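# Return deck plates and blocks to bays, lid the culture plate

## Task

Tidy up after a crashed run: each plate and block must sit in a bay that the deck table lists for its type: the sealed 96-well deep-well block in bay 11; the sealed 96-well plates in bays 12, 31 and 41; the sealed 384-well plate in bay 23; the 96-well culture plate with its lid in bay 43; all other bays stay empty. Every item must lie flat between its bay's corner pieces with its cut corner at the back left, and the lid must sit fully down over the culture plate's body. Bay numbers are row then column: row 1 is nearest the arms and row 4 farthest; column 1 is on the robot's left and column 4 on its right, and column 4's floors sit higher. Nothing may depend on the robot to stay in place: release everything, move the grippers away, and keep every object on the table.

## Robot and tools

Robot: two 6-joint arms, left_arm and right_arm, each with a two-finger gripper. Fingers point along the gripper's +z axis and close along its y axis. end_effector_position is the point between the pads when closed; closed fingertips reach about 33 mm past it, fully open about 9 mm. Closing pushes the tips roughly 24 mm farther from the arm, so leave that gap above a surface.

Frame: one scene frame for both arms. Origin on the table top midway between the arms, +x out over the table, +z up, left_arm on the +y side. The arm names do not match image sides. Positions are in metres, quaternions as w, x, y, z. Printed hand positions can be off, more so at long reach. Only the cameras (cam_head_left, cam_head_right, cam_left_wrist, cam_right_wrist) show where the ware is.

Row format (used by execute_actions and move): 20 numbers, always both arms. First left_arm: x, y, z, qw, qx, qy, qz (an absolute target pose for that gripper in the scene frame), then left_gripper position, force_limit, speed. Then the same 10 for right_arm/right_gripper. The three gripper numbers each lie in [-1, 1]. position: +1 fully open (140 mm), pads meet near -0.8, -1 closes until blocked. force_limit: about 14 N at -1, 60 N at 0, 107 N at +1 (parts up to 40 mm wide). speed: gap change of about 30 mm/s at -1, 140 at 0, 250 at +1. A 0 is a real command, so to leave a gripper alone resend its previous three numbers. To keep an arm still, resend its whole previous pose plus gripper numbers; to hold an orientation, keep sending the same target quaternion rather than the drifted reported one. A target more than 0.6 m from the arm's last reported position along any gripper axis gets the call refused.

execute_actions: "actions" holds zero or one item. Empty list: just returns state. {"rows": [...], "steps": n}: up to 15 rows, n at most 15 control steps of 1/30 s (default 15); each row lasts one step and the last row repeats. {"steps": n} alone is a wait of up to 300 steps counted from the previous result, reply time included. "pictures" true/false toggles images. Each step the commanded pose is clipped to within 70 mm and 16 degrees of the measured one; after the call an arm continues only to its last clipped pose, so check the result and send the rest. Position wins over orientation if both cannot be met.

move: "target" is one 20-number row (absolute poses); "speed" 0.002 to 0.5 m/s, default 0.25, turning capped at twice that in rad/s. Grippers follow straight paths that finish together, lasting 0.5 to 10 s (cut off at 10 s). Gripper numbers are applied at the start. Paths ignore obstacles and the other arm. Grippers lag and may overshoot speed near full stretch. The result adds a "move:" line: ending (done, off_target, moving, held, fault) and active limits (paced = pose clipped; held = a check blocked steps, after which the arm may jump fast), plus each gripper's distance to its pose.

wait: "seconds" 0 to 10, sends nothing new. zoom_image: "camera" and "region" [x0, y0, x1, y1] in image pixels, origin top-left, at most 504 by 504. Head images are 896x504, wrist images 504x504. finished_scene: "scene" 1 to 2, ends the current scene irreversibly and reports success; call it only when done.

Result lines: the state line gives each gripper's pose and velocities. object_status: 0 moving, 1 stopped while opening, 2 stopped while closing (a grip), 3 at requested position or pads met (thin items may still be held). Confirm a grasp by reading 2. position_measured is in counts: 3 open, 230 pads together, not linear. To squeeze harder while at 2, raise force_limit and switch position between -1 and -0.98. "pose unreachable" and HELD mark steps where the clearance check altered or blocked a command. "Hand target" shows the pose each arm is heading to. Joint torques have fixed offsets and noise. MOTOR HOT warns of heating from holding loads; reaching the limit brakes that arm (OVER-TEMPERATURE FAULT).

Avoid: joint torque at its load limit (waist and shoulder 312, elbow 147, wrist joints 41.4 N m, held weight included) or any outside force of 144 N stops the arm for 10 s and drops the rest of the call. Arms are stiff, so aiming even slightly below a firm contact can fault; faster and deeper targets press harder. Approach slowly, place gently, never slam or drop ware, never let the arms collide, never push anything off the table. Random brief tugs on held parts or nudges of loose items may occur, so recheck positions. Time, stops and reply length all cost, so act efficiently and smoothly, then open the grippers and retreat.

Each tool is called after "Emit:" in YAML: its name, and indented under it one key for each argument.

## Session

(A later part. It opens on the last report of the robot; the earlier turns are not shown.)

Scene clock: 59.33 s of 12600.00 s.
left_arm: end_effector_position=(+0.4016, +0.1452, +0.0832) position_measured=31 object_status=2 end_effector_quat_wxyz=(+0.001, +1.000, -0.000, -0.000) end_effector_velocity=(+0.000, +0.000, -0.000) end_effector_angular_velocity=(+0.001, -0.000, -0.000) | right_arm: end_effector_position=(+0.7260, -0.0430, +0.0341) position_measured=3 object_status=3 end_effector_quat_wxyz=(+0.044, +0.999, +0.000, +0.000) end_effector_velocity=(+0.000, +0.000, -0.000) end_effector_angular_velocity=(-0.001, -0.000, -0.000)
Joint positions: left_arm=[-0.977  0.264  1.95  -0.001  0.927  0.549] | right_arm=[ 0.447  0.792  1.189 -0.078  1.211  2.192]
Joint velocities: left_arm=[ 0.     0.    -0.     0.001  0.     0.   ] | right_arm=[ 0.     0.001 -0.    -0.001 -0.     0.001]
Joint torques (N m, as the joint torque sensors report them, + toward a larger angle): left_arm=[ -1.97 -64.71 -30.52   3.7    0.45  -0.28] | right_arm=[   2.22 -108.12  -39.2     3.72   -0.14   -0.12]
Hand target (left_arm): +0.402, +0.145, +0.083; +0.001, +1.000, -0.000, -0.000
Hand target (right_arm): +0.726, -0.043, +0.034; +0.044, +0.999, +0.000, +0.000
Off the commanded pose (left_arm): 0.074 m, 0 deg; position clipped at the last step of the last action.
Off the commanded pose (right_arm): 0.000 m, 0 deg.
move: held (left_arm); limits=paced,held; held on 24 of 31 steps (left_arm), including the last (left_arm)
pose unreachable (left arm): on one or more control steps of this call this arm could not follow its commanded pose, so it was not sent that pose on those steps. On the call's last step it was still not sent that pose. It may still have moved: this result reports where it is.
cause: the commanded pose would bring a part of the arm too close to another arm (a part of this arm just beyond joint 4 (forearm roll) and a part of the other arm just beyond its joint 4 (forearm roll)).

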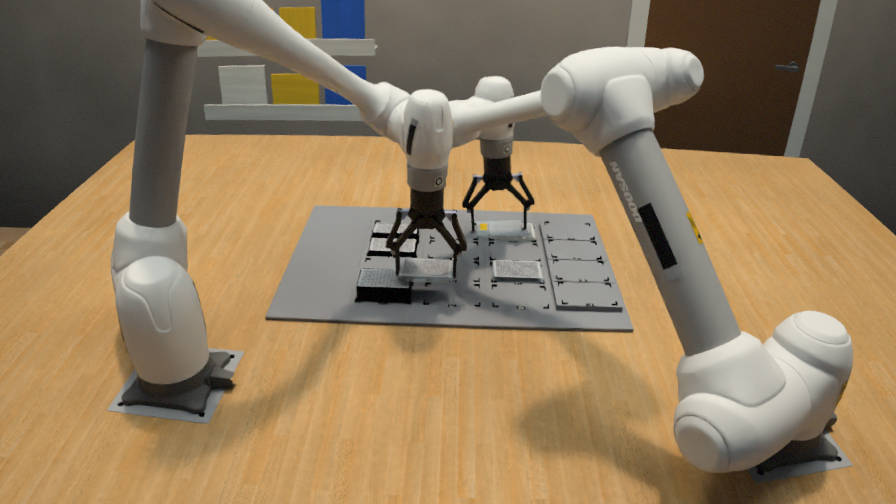

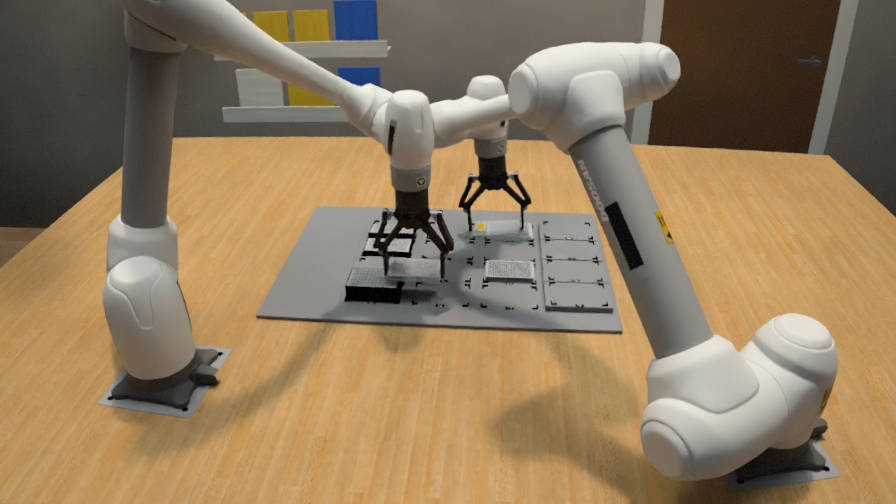

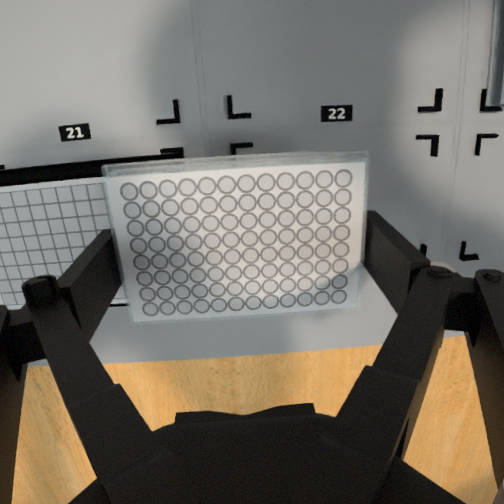

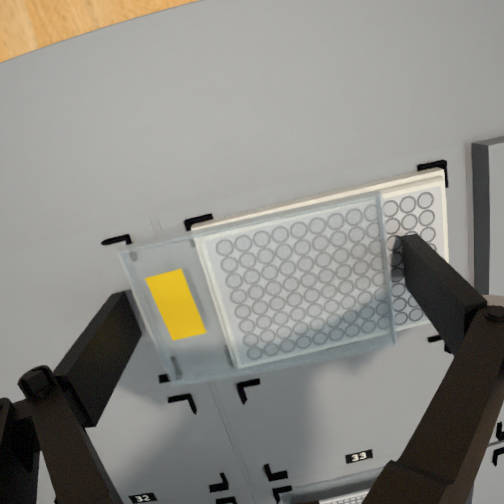

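Emit:
move:
  target: [0.37,0.15,0.085,0,1,0,0,0.6,-0.5,-0.7,0.726,-0.042,0.033,0.044,0.999,0,0,0.7,-0.7,-0.8]
  speed: 0.1

Emit:
move:
  target: [0.37,0.15,0.085,0,1,0,0,0.6,-0.5,-0.7,0.726,-0.048,0.044,0,1,0,0,0.7,-0.7,-0.8]
  speed: 0.06

Emit:
move:
  target: [0.37,0.15,0.085,0,1,0,0,0.6,-0.5,-0.7,0.729,-0.078,0.043,0,1,0,0,0.7,-0.7,-0.8]
  speed: 0.06

Scene clock: 65.70 s of 12600.00 s.
left_arm: end_effector_position=(+0.3700, +0.1500, +0.0850) position_measured=31 object_status=2 end_effector_quat_wxyz=(+0.000, +1.000, +0.000, -0.000) end_effector_velocity=(-0.001, -0.000, -0.000) end_effector_angular_velocity=(-0.001, -0.000, -0.001) | right_arm: end_effector_position=(+0.7261, -0.0420, +0.0331) position_measured=30 object_status=2 end_effector_quat_wxyz=(+0.044, +0.999, +0.000, +0.000) end_effector_velocity=(-0.000, -0.000, +0.000) end_effector_angular_velocity=(+0.000, +0.001, -0.001)
Joint positions: left_arm=[-1.019  0.233  1.988 -0.     0.921  0.507] | right_arm=[ 0.448  0.793  1.188 -0.078  1.21   2.193]
Joint velocities: left_arm=[-0.002 -0.001  0.001 -0.    -0.002 -0.001] | right_arm=[-0.    -0.     0.001  0.001  0.     0.   ]
Joint torques (N m, as the joint torque sensors report them, + toward a larger angle): left_arm=[ -3.01 -62.33 -29.76   3.95   0.49   0.  ] | right_arm=[  7.72 -84.53 -29.07   6.54  -3.03  -0.21]
Hand target (left_arm): +0.370, +0.150, +0.085; +0.000, +1.000, -0.000, -0.000
Hand target (right_arm): +0.726, -0.042, +0.033; +0.044, +0.999, +0.000, +0.000
Off the commanded pose (left_arm): 0.000 m, 0 deg.
Off the commanded pose (right_arm): 0.000 m, 0 deg.
After step 90, 2.57 s passed at rest.
move: done

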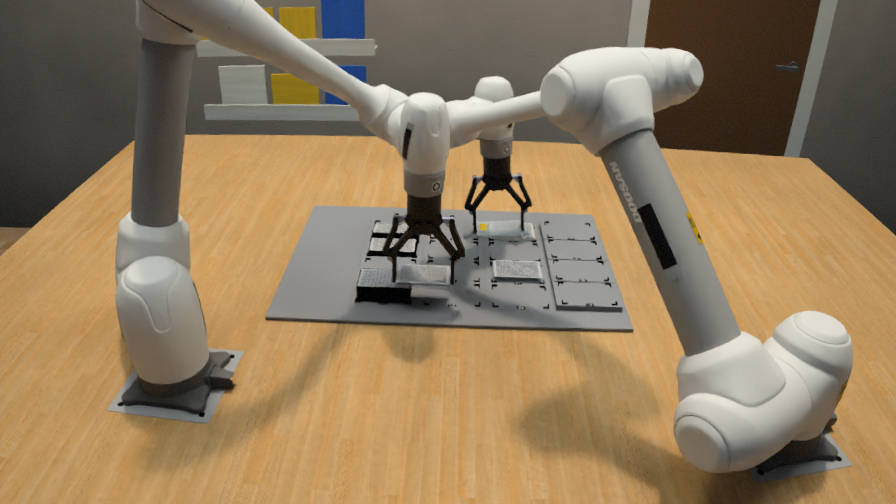

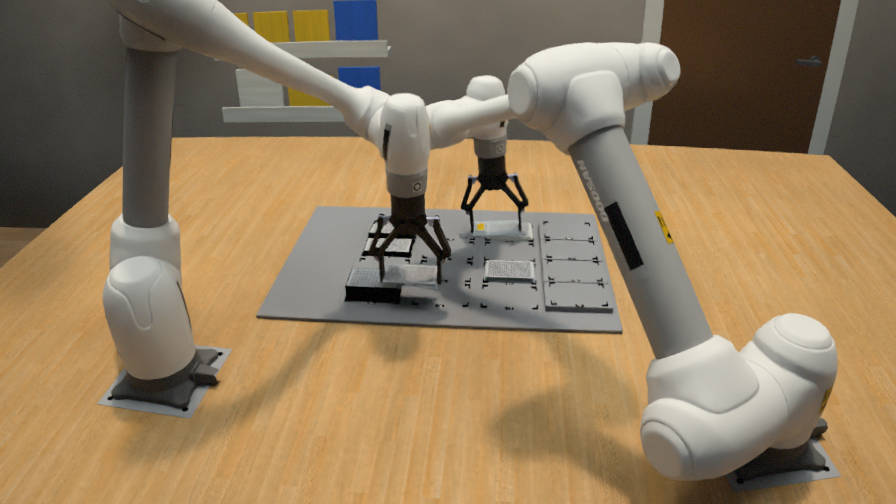

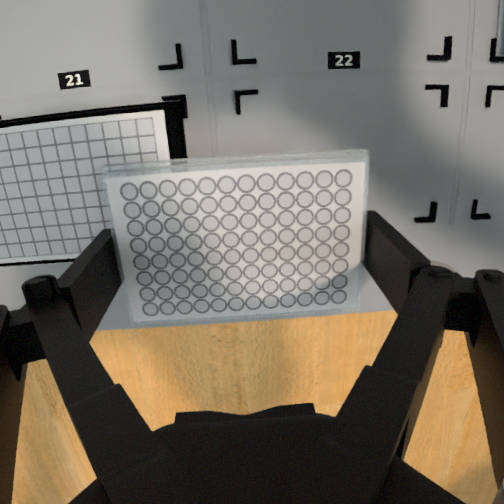

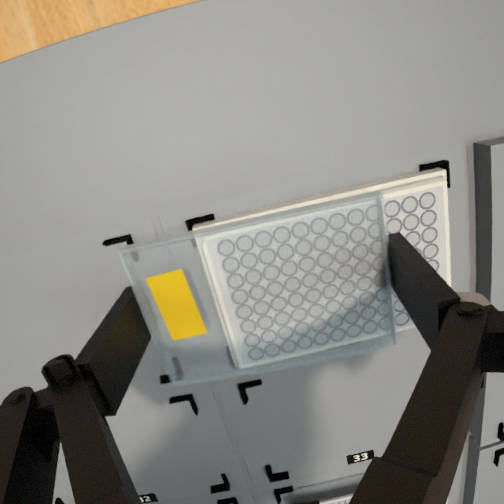

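Scene clock: 66.67 s of 12600.00 s.
left_arm: end_effector_position=(+0.3700, +0.1500, +0.0850) position_measured=31 object_status=2 end_effector_quat_wxyz=(+0.000, +1.000, +0.000, +0.000) end_effector_velocity=(+0.001, -0.000, +0.001) end_effector_angular_velocity=(-0.001, -0.001, +0.001) | right_arm: end_effector_position=(+0.7260, -0.0480, +0.0439) position_measured=31 object_status=2 end_effector_quat_wxyz=(+0.000, +1.000, -0.000, -0.000) end_effector_velocity=(-0.001, -0.001, -0.001) end_effector_angular_velocity=(+0.006, +0.002, +0.001)
Joint positions: left_arm=[-1.019  0.233  1.988 -0.     0.921  0.506] | right_arm=[ 0.417  0.753  1.238 -0.     1.15   2.133]
Joint velocities: left_arm=[ 0.001 -0.001 -0.    -0.    -0.     0.   ] | right_arm=[-0.002 -0.002  0.005  0.006 -0.004 -0.005]
Joint torques (N m, as the joint torque sensors report them, + toward a larger angle): left_arm=[ -2.2  -61.71 -30.23   3.78   0.36  -0.23] | right_arm=[   4.4  -107.19  -39.75    4.52    0.08   -0.3 ]
Hand target (left_arm): +0.370, +0.150, +0.085; +0.000, +1.000, -0.000, -0.000
Hand target (right_arm): +0.726, -0.048, +0.044; +0.000, +1.000, -0.000, -0.000
Off the commanded pose (left_arm): 0.000 m, 0 deg.
Off the commanded pose (right_arm): 0.000 m, 0 deg.
move: done

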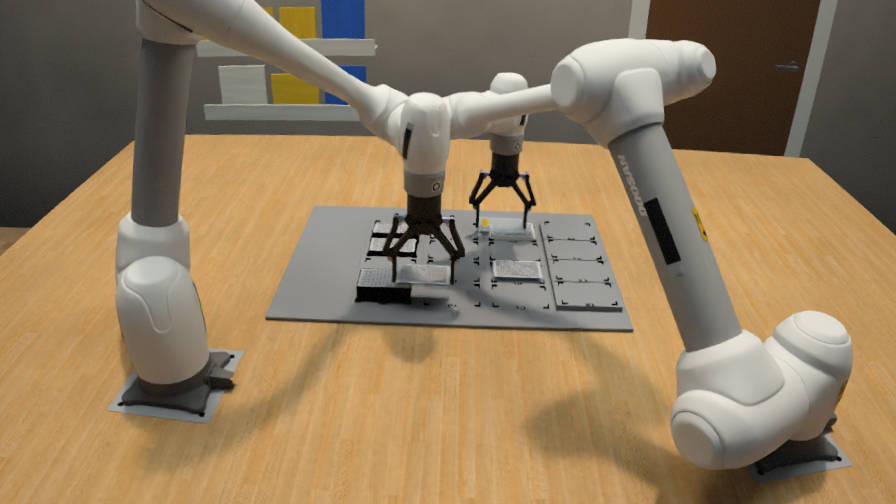

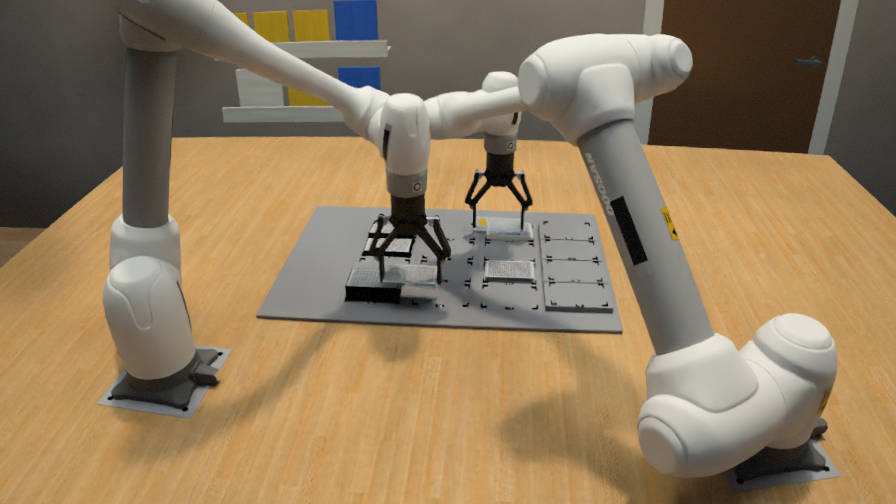

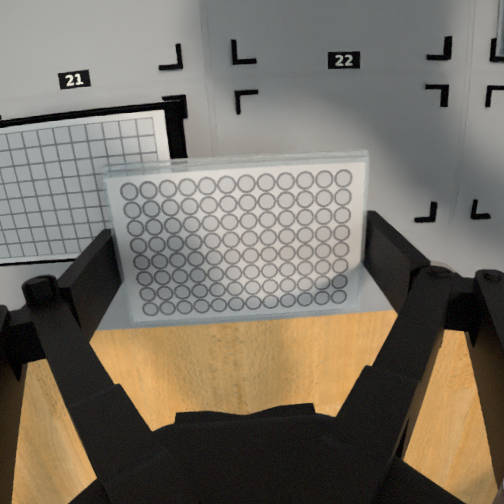

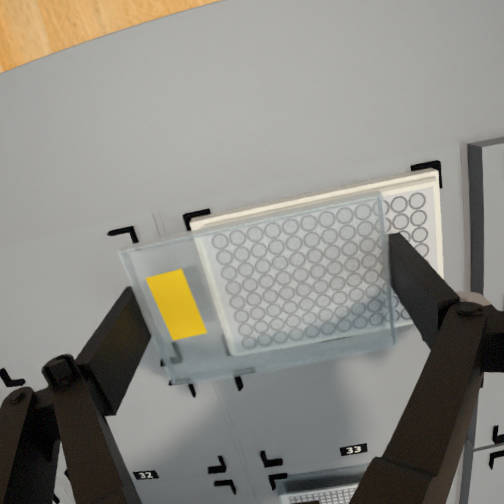

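Scene clock: 67.47 s of 12600.00 s.
left_arm: end_effector_position=(+0.3700, +0.1500, +0.0850) position_measured=31 object_status=2 end_effector_quat_wxyz=(+0.000, +1.000, +0.000, +0.000) end_effector_velocity=(+0.000, -0.001, -0.000) end_effector_angular_velocity=(-0.002, -0.001, +0.001) | right_arm: end_effector_position=(+0.7290, -0.0779, +0.0430) position_measured=31 object_status=2 end_effector_quat_wxyz=(+0.000, +1.000, +0.000, -0.000) end_effector_velocity=(-0.000, -0.002, +0.001) end_effector_angular_velocity=(+0.001, -0.000, -0.001)
Joint positions: left_arm=[-1.019  0.233  1.988  0.     0.921  0.506] | right_arm=[0.388 0.732 1.279 0.    1.131 2.103]
Joint velocities: left_arm=[ 0.     0.    -0.    -0.    -0.002 -0.   ] | right_arm=[-0.002 -0.003  0.003  0.    -0.001 -0.001]
Joint torques (N m, as the joint torque sensors report them, + toward a larger angle): left_arm=[ -0.63 -61.82 -29.87   3.69   0.28  -0.34] | right_arm=[   3.14 -106.86  -39.55    3.8     0.14   -0.3 ]
Hand target (left_arm): +0.370, +0.150, +0.085; -0.000, +1.000, -0.000, -0.000
Hand target (right_arm): +0.729, -0.078, +0.043; +0.000, +1.000, +0.000, -0.000
Off the commanded pose (left_arm): 0.000 m, 0 deg.
Off the commanded pose (right_arm): 0.000 m, 0 deg.
move: done

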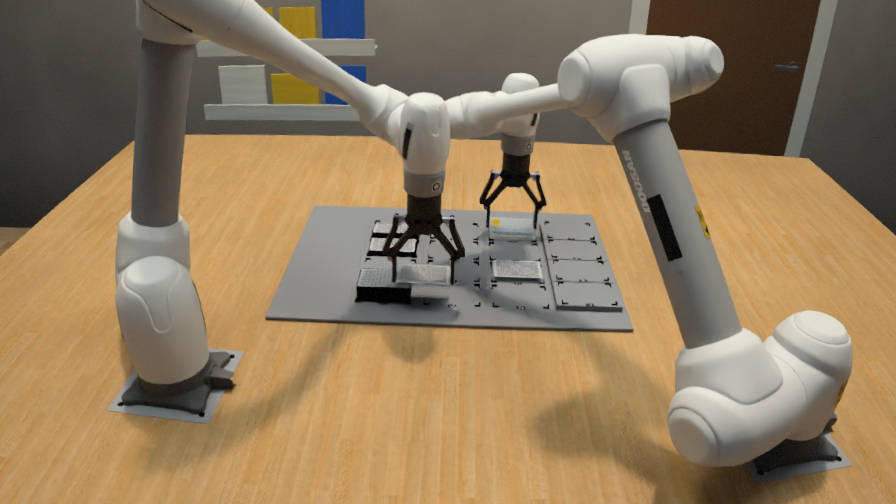

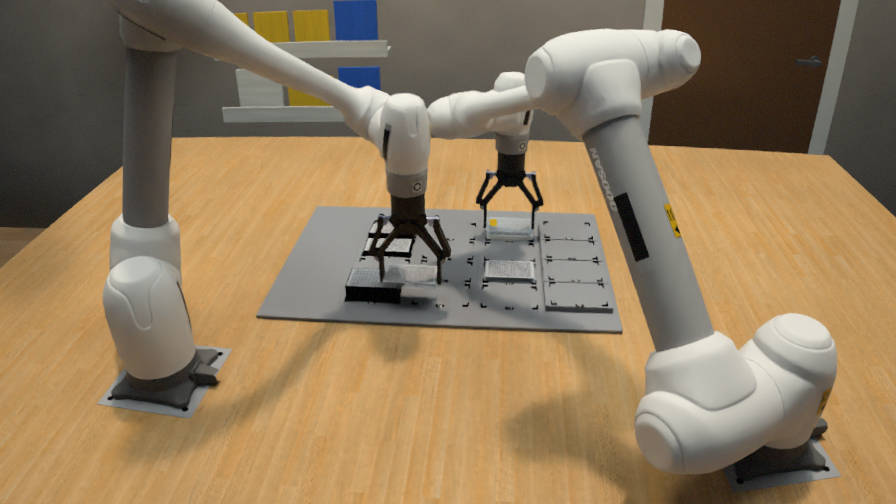

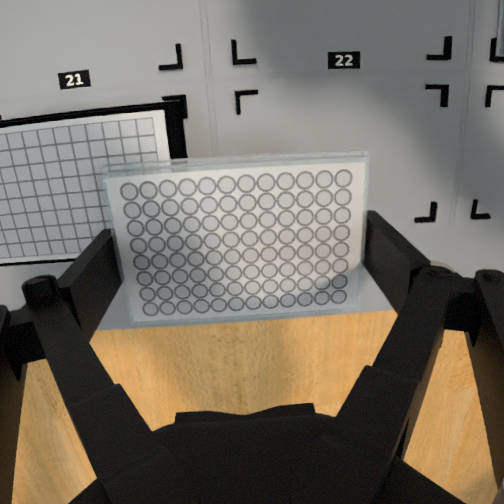

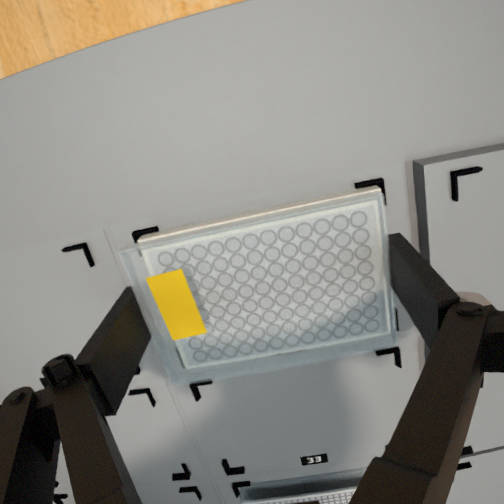

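Emit:
move:
  target: [0.37,0.15,0.085,0,1,0,0,0.6,-0.5,-0.7,0.7265,-0.0825,0.0395,0,1,0,0,0.7,-0.7,-0.8]
  speed: 0.03

Emit:
zoom_image:
  camera: "cam_right_wrist"
  region: [100,160,420,400]

Scene clock: 73.57 s of 12600.00 s.
left_arm: end_effector_position=(+0.3700, +0.1500, +0.0850) position_measured=31 object_status=2 end_effector_quat_wxyz=(-0.000, +1.000, -0.000, +0.000) end_effector_velocity=(-0.000, +0.000, -0.001) end_effector_angular_velocity=(-0.000, -0.000, -0.000) | right_arm: end_effector_position=(+0.7265, -0.0825, +0.0395) position_measured=31 object_status=2 end_effector_quat_wxyz=(-0.000, +1.000, +0.000, -0.000) end_effector_velocity=(+0.000, -0.001, +0.001) end_effector_angular_velocity=(+0.000, -0.002, +0.000)
Joint positions: left_arm=[-1.019  0.233  1.988  0.     0.921  0.506] | right_arm=[0.385 0.728 1.294 0.    1.12  2.1  ]
Joint velocities: left_arm=[-0.     0.     0.001 -0.    -0.002 -0.   ] | right_arm=[-0.    -0.002  0.001 -0.001 -0.001 -0.   ]
Joint torques (N m, as the joint torque sensors report them, + toward a larger angle): left_arm=[ -2.27 -62.07 -30.1    3.63   0.22  -0.27] | right_arm=[   2.39 -107.    -38.72    4.2    -0.23   -0.71]
Hand target (left_arm): +0.370, +0.150, +0.085; +0.000, +1.000, -0.000, -0.000
Hand target (right_arm): +0.726, -0.083, +0.040; -0.000, +1.000, +0.000, -0.000
Off the commanded pose (left_arm): 0.000 m, 0 deg.
Off the commanded pose (right_arm): 0.000 m, 0 deg.
After step 90, 2.40 s passed at rest.
move: done

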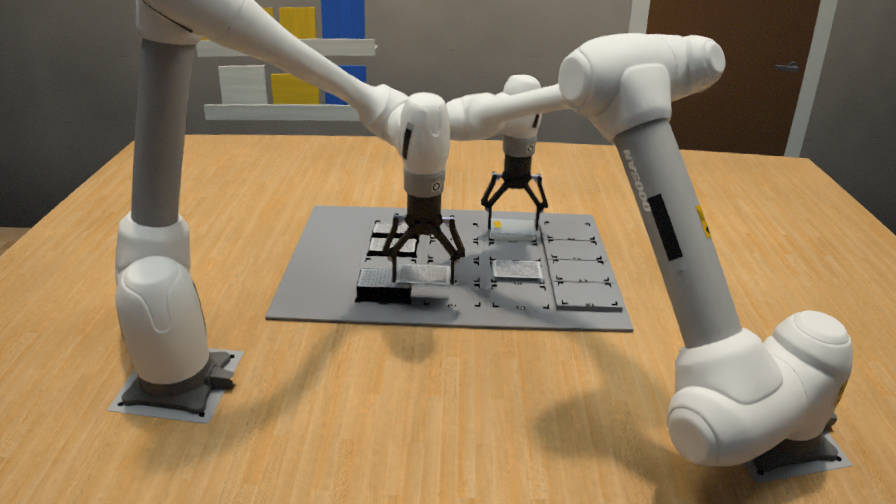

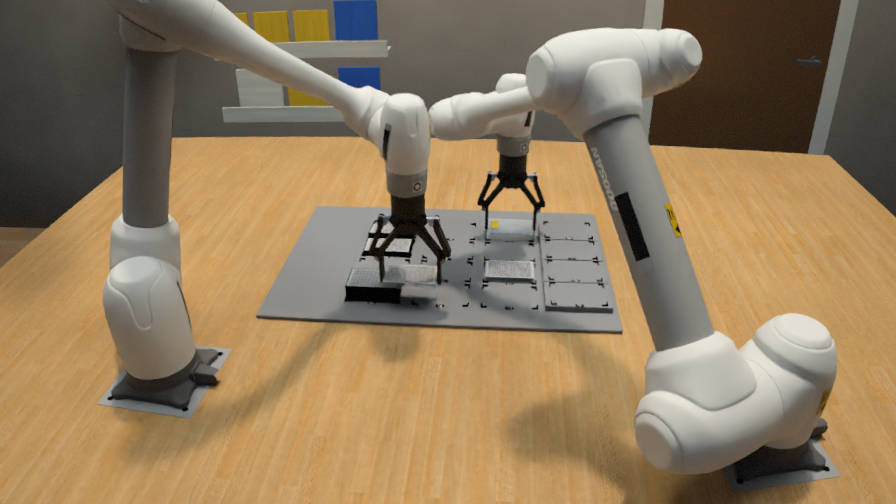

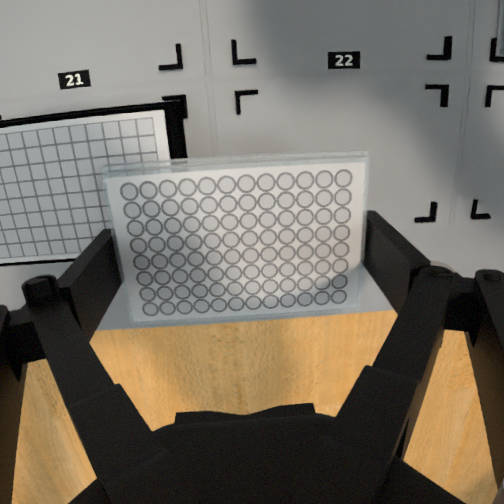

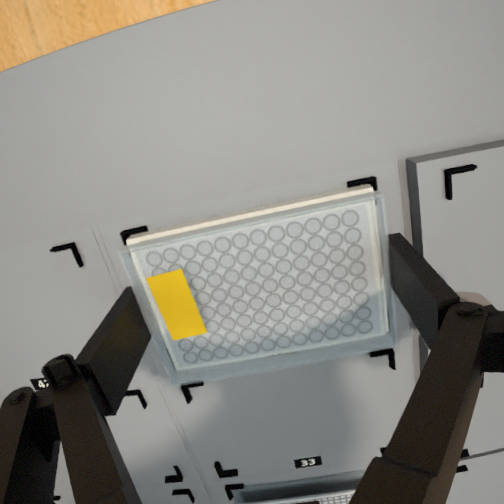

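Region (100, 160, 420, 400) of cam_right_wrist's 504x504 image, scaled by 1.575, with more detail than that image has; it fills the top 378 rows of this view, and the rest is white.

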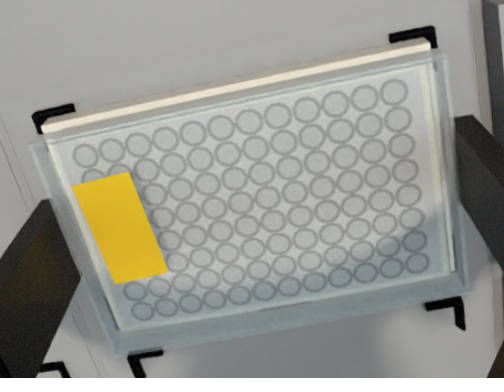

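Emit:
move:
  target: [0.37,0.15,0.085,0,1,0,0,0.6,-0.5,-0.7,0.7265,-0.0825,0.034,0,1,0,0,0.7,-0.7,-0.8]
  speed: 0.01

Scene clock: 77.43 s of 12600.00 s.
left_arm: end_effector_position=(+0.3700, +0.1500, +0.0850) position_measured=31 object_status=2 end_effector_quat_wxyz=(-0.000, +1.000, -0.000, +0.000) end_effector_velocity=(+0.000, +0.000, +0.000) end_effector_angular_velocity=(+0.000, -0.000, -0.000) | right_arm: end_effector_position=(+0.7265, -0.0825, +0.0341) position_measured=31 object_status=2 end_effector_quat_wxyz=(-0.000, +1.000, +0.000, +0.000) end_effector_velocity=(-0.000, -0.000, -0.001) end_effector_angular_velocity=(-0.000, +0.001, -0.000)
Joint positions: left_arm=[-1.019  0.233  1.988  0.     0.921  0.506] | right_arm=[0.385 0.732 1.297 0.    1.113 2.1  ]
Joint velocities: left_arm=[ 0.    -0.    -0.     0.001  0.001 -0.   ] | right_arm=[-0.     0.001  0.001  0.    -0.001 -0.   ]
Joint torques (N m, as the joint torque sensors report them, + toward a larger angle): left_arm=[ -1.45 -61.81 -29.9    3.65   0.37  -0.39] | right_arm=[ -3.29 -97.46 -32.03   2.02   0.7   -0.28]
Hand target (left_arm): +0.370, +0.150, +0.085; -0.000, +1.000, +0.000, +0.000
Hand target (right_arm): +0.726, -0.083, +0.034; -0.000, +1.000, +0.000, -0.000
Off the commanded pose (left_arm): 0.000 m, 0 deg.
Off the commanded pose (right_arm): 0.000 m, 0 deg.
After step 90, 0.10 s passed at rest.
move: done

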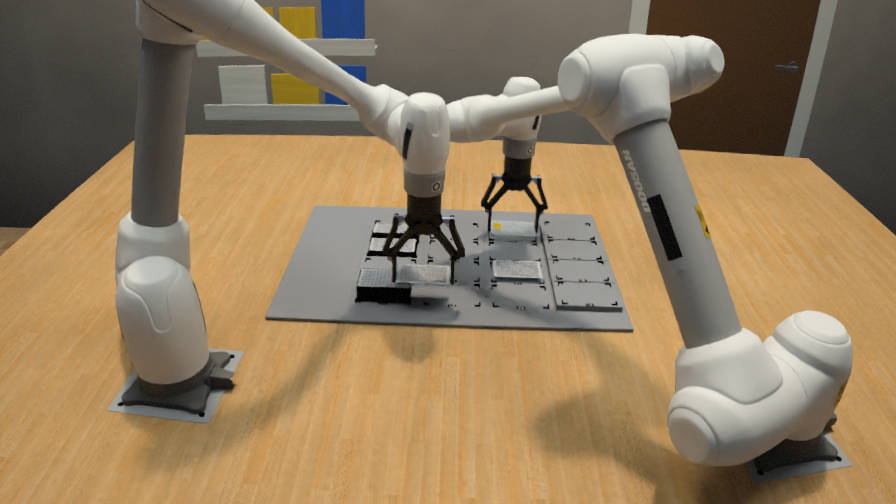

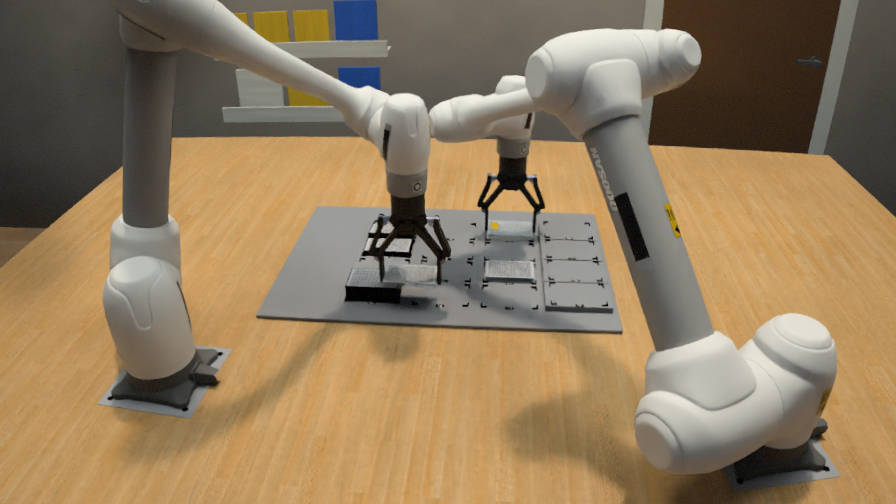

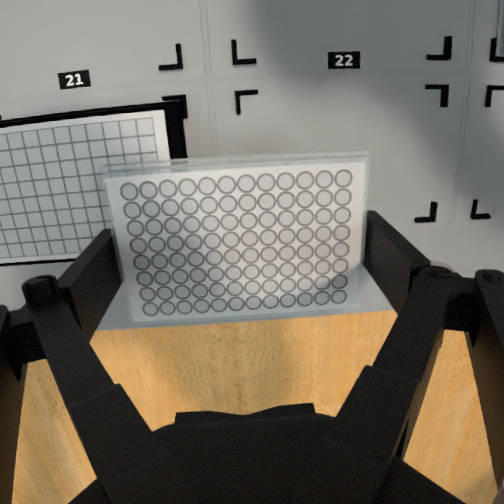

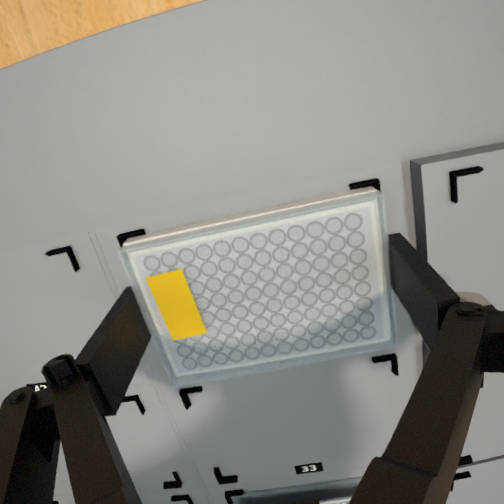

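Emit:
move:
  target: [0.37,0.15,0.085,0,1,0,0,0.6,-0.5,-0.7,0.7265,-0.0817,0.032,0,1,0,0,0.7,-0.7,-0.8]
  speed: 0.01

Emit:
move:
  target: [0.37,0.15,0.085,0,1,0,0,0.6,-0.5,-0.7,0.7265,-0.0817,0.036,0,1,0,0,1,-0.7,0]
  speed: 0.01

Emit:
zoom_image:
  camera: "cam_right_wrist"
  region: [100,160,420,400]

Emit:
zoom_image:
  camera: "cam_head_right"
  region: [470,205,560,290]

Scene clock: 84.13 s of 12600.00 s.
left_arm: end_effector_position=(+0.3700, +0.1500, +0.0850) position_measured=31 object_status=2 end_effector_quat_wxyz=(-0.000, +1.000, -0.000, -0.000) end_effector_velocity=(-0.000, +0.001, -0.000) end_effector_angular_velocity=(+0.002, +0.000, +0.001) | right_arm: end_effector_position=(+0.7265, -0.0817, +0.0321) position_measured=31 object_status=2 end_effector_quat_wxyz=(+0.000, +1.000, -0.000, +0.000) end_effector_velocity=(-0.000, -0.001, -0.001) end_effector_angular_velocity=(-0.001, +0.001, -0.001)
Joint positions: left_arm=[-1.019  0.233  1.988  0.     0.921  0.506] | right_arm=[ 0.385  0.734  1.297 -0.     1.11   2.101]
Joint velocities: left_arm=[ 0.     0.     0.001  0.001  0.001 -0.001] | right_arm=[-0.001  0.001  0.001 -0.001 -0.     0.   ]
Joint torques (N m, as the joint torque sensors report them, + toward a larger angle): left_arm=[ -1.27 -62.01 -30.14   3.62   0.3   -0.36] | right_arm=[  4.72 -85.65 -29.47   5.39  -1.5   -0.68]
Hand target (left_arm): +0.370, +0.150, +0.085; -0.000, +1.000, +0.000, +0.000
Hand target (right_arm): +0.726, -0.082, +0.032; -0.000, +1.000, +0.000, +0.000
Off the commanded pose (left_arm): 0.000 m, 0 deg.
Off the commanded pose (right_arm): 0.000 m, 0 deg.
After step 90, 3.00 s passed at rest.
move: done

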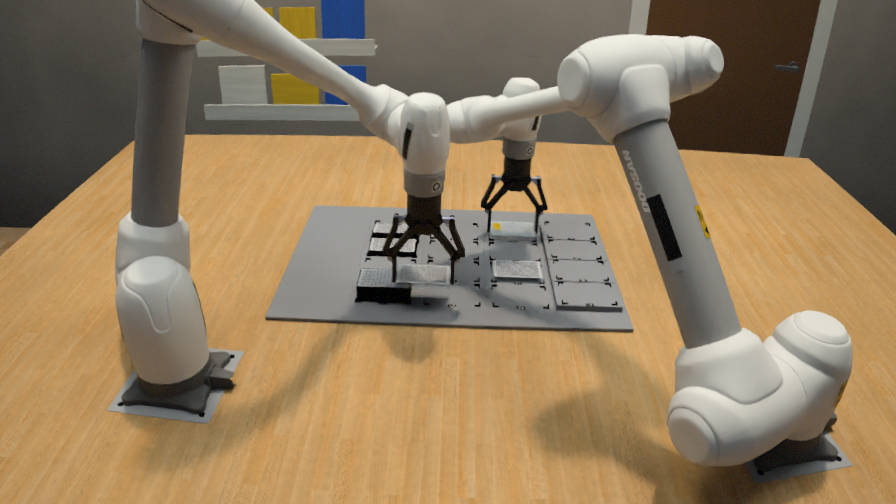

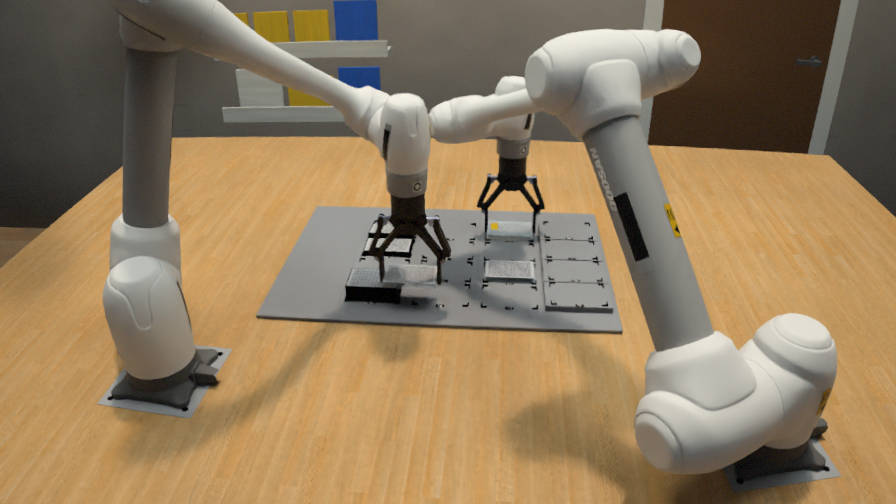

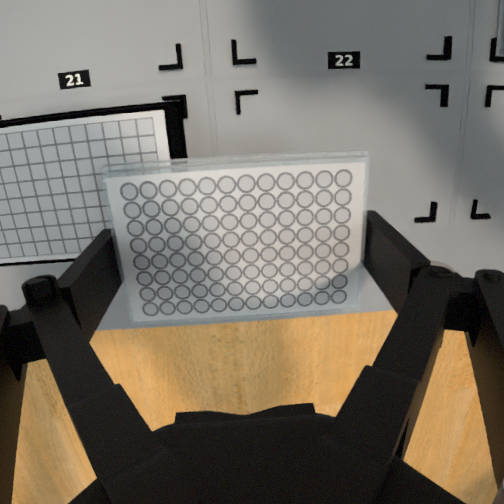

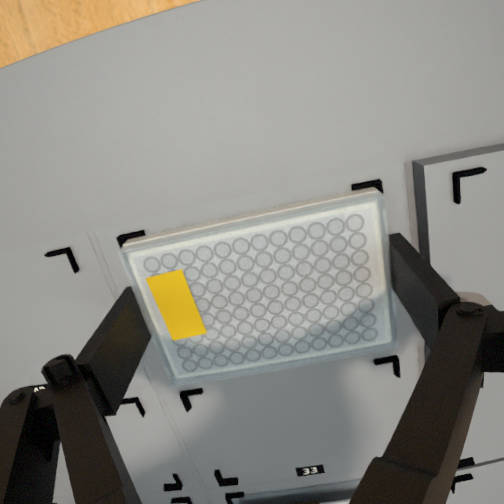

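Scene clock: 84.83 s of 12600.00 s.
left_arm: end_effector_position=(+0.3700, +0.1500, +0.0850) position_measured=31 object_status=2 end_effector_quat_wxyz=(-0.000, +1.000, -0.000, -0.000) end_effector_velocity=(+0.000, +0.001, -0.000) end_effector_angular_velocity=(+0.001, -0.001, -0.000) | right_arm: end_effector_position=(+0.7265, -0.0817, +0.0360) position_measured=3 object_status=3 end_effector_quat_wxyz=(+0.000, +1.000, +0.000, +0.000) end_effector_velocity=(+0.000, +0.001, +0.001) end_effector_angular_velocity=(+0.000, -0.001, +0.000)
Joint positions: left_arm=[-1.019  0.233  1.988  0.     0.921  0.506] | right_arm=[ 0.386  0.731  1.295 -0.     1.116  2.101]
Joint velocities: left_arm=[ 0.     0.     0.     0.001  0.    -0.   ] | right_arm=[ 0.    -0.001 -0.001 -0.     0.001  0.   ]
Joint torques (N m, as the joint torque sensors report them, + toward a larger angle): left_arm=[ -0.9  -61.69 -29.92   3.71   0.42  -0.32] | right_arm=[   2.71 -107.91  -38.46    3.83   -0.44   -0.53]
Hand target (left_arm): +0.370, +0.150, +0.085; -0.000, +1.000, +0.000, +0.000
Hand target (right_arm): +0.727, -0.082, +0.036; +0.000, +1.000, -0.000, +0.000
Off the commanded pose (left_arm): 0.000 m, 0 deg.
Off the commanded pose (right_arm): 0.000 m, 0 deg.
move: done

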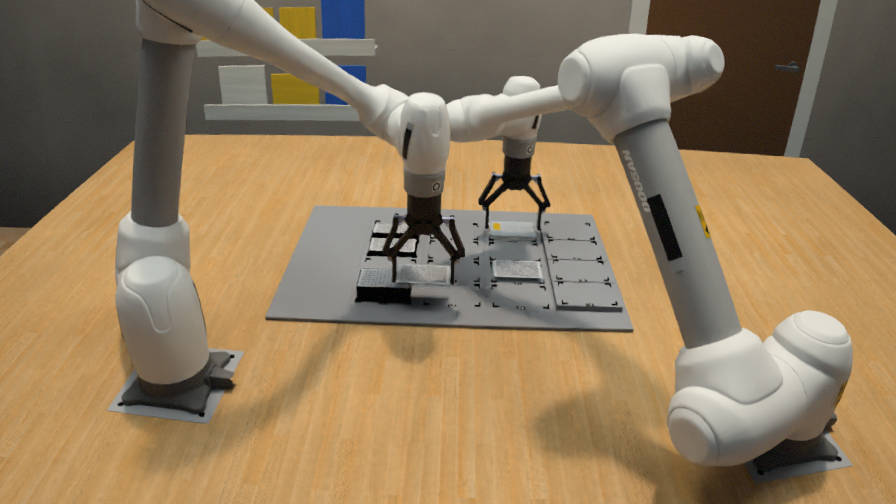

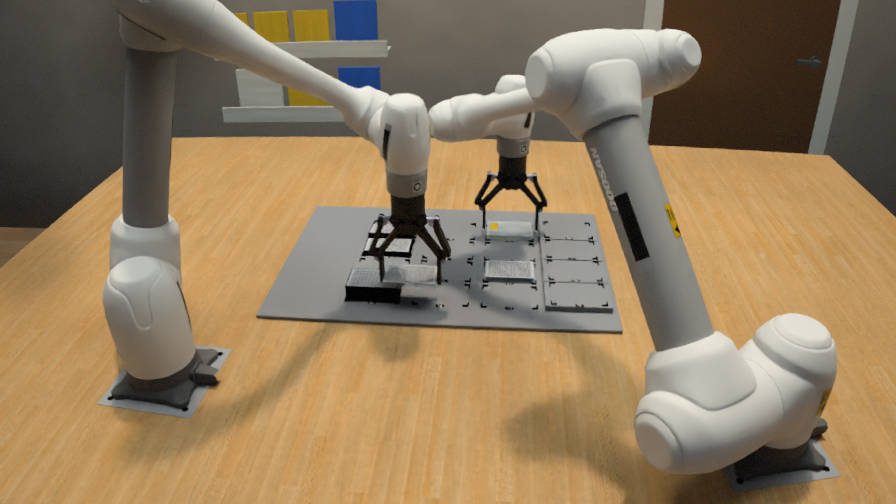

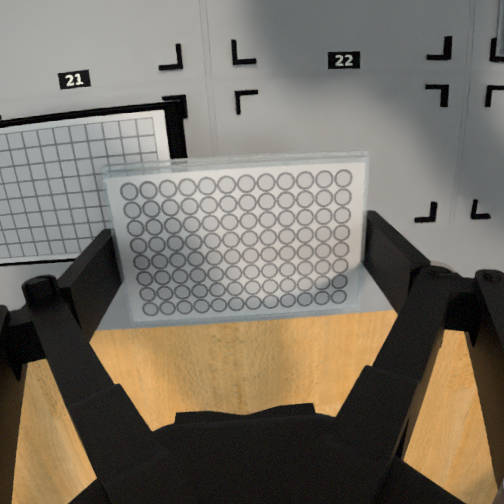

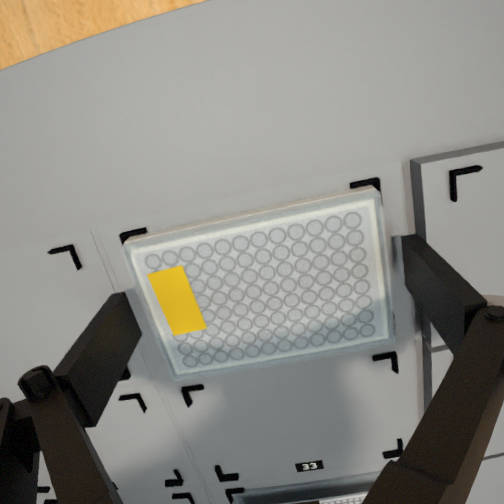

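Region (100, 160, 420, 400) of cam_right_wrist's 504x504 image, scaled by 1.575, with more detail than that image has; it fills the top 378 rows of this view, and the rest is white.

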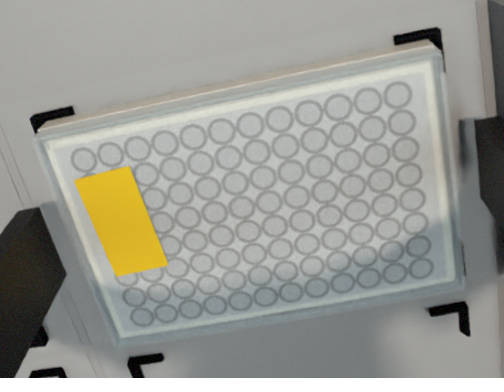

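Region (470, 205, 560, 290) of cam_head_right's 896x504 image, scaled by 5.600, with more detail than that image has.

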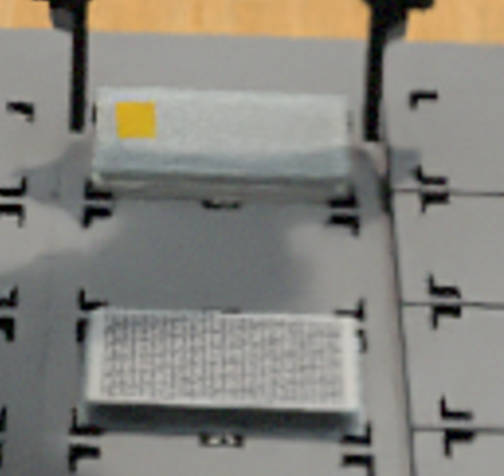

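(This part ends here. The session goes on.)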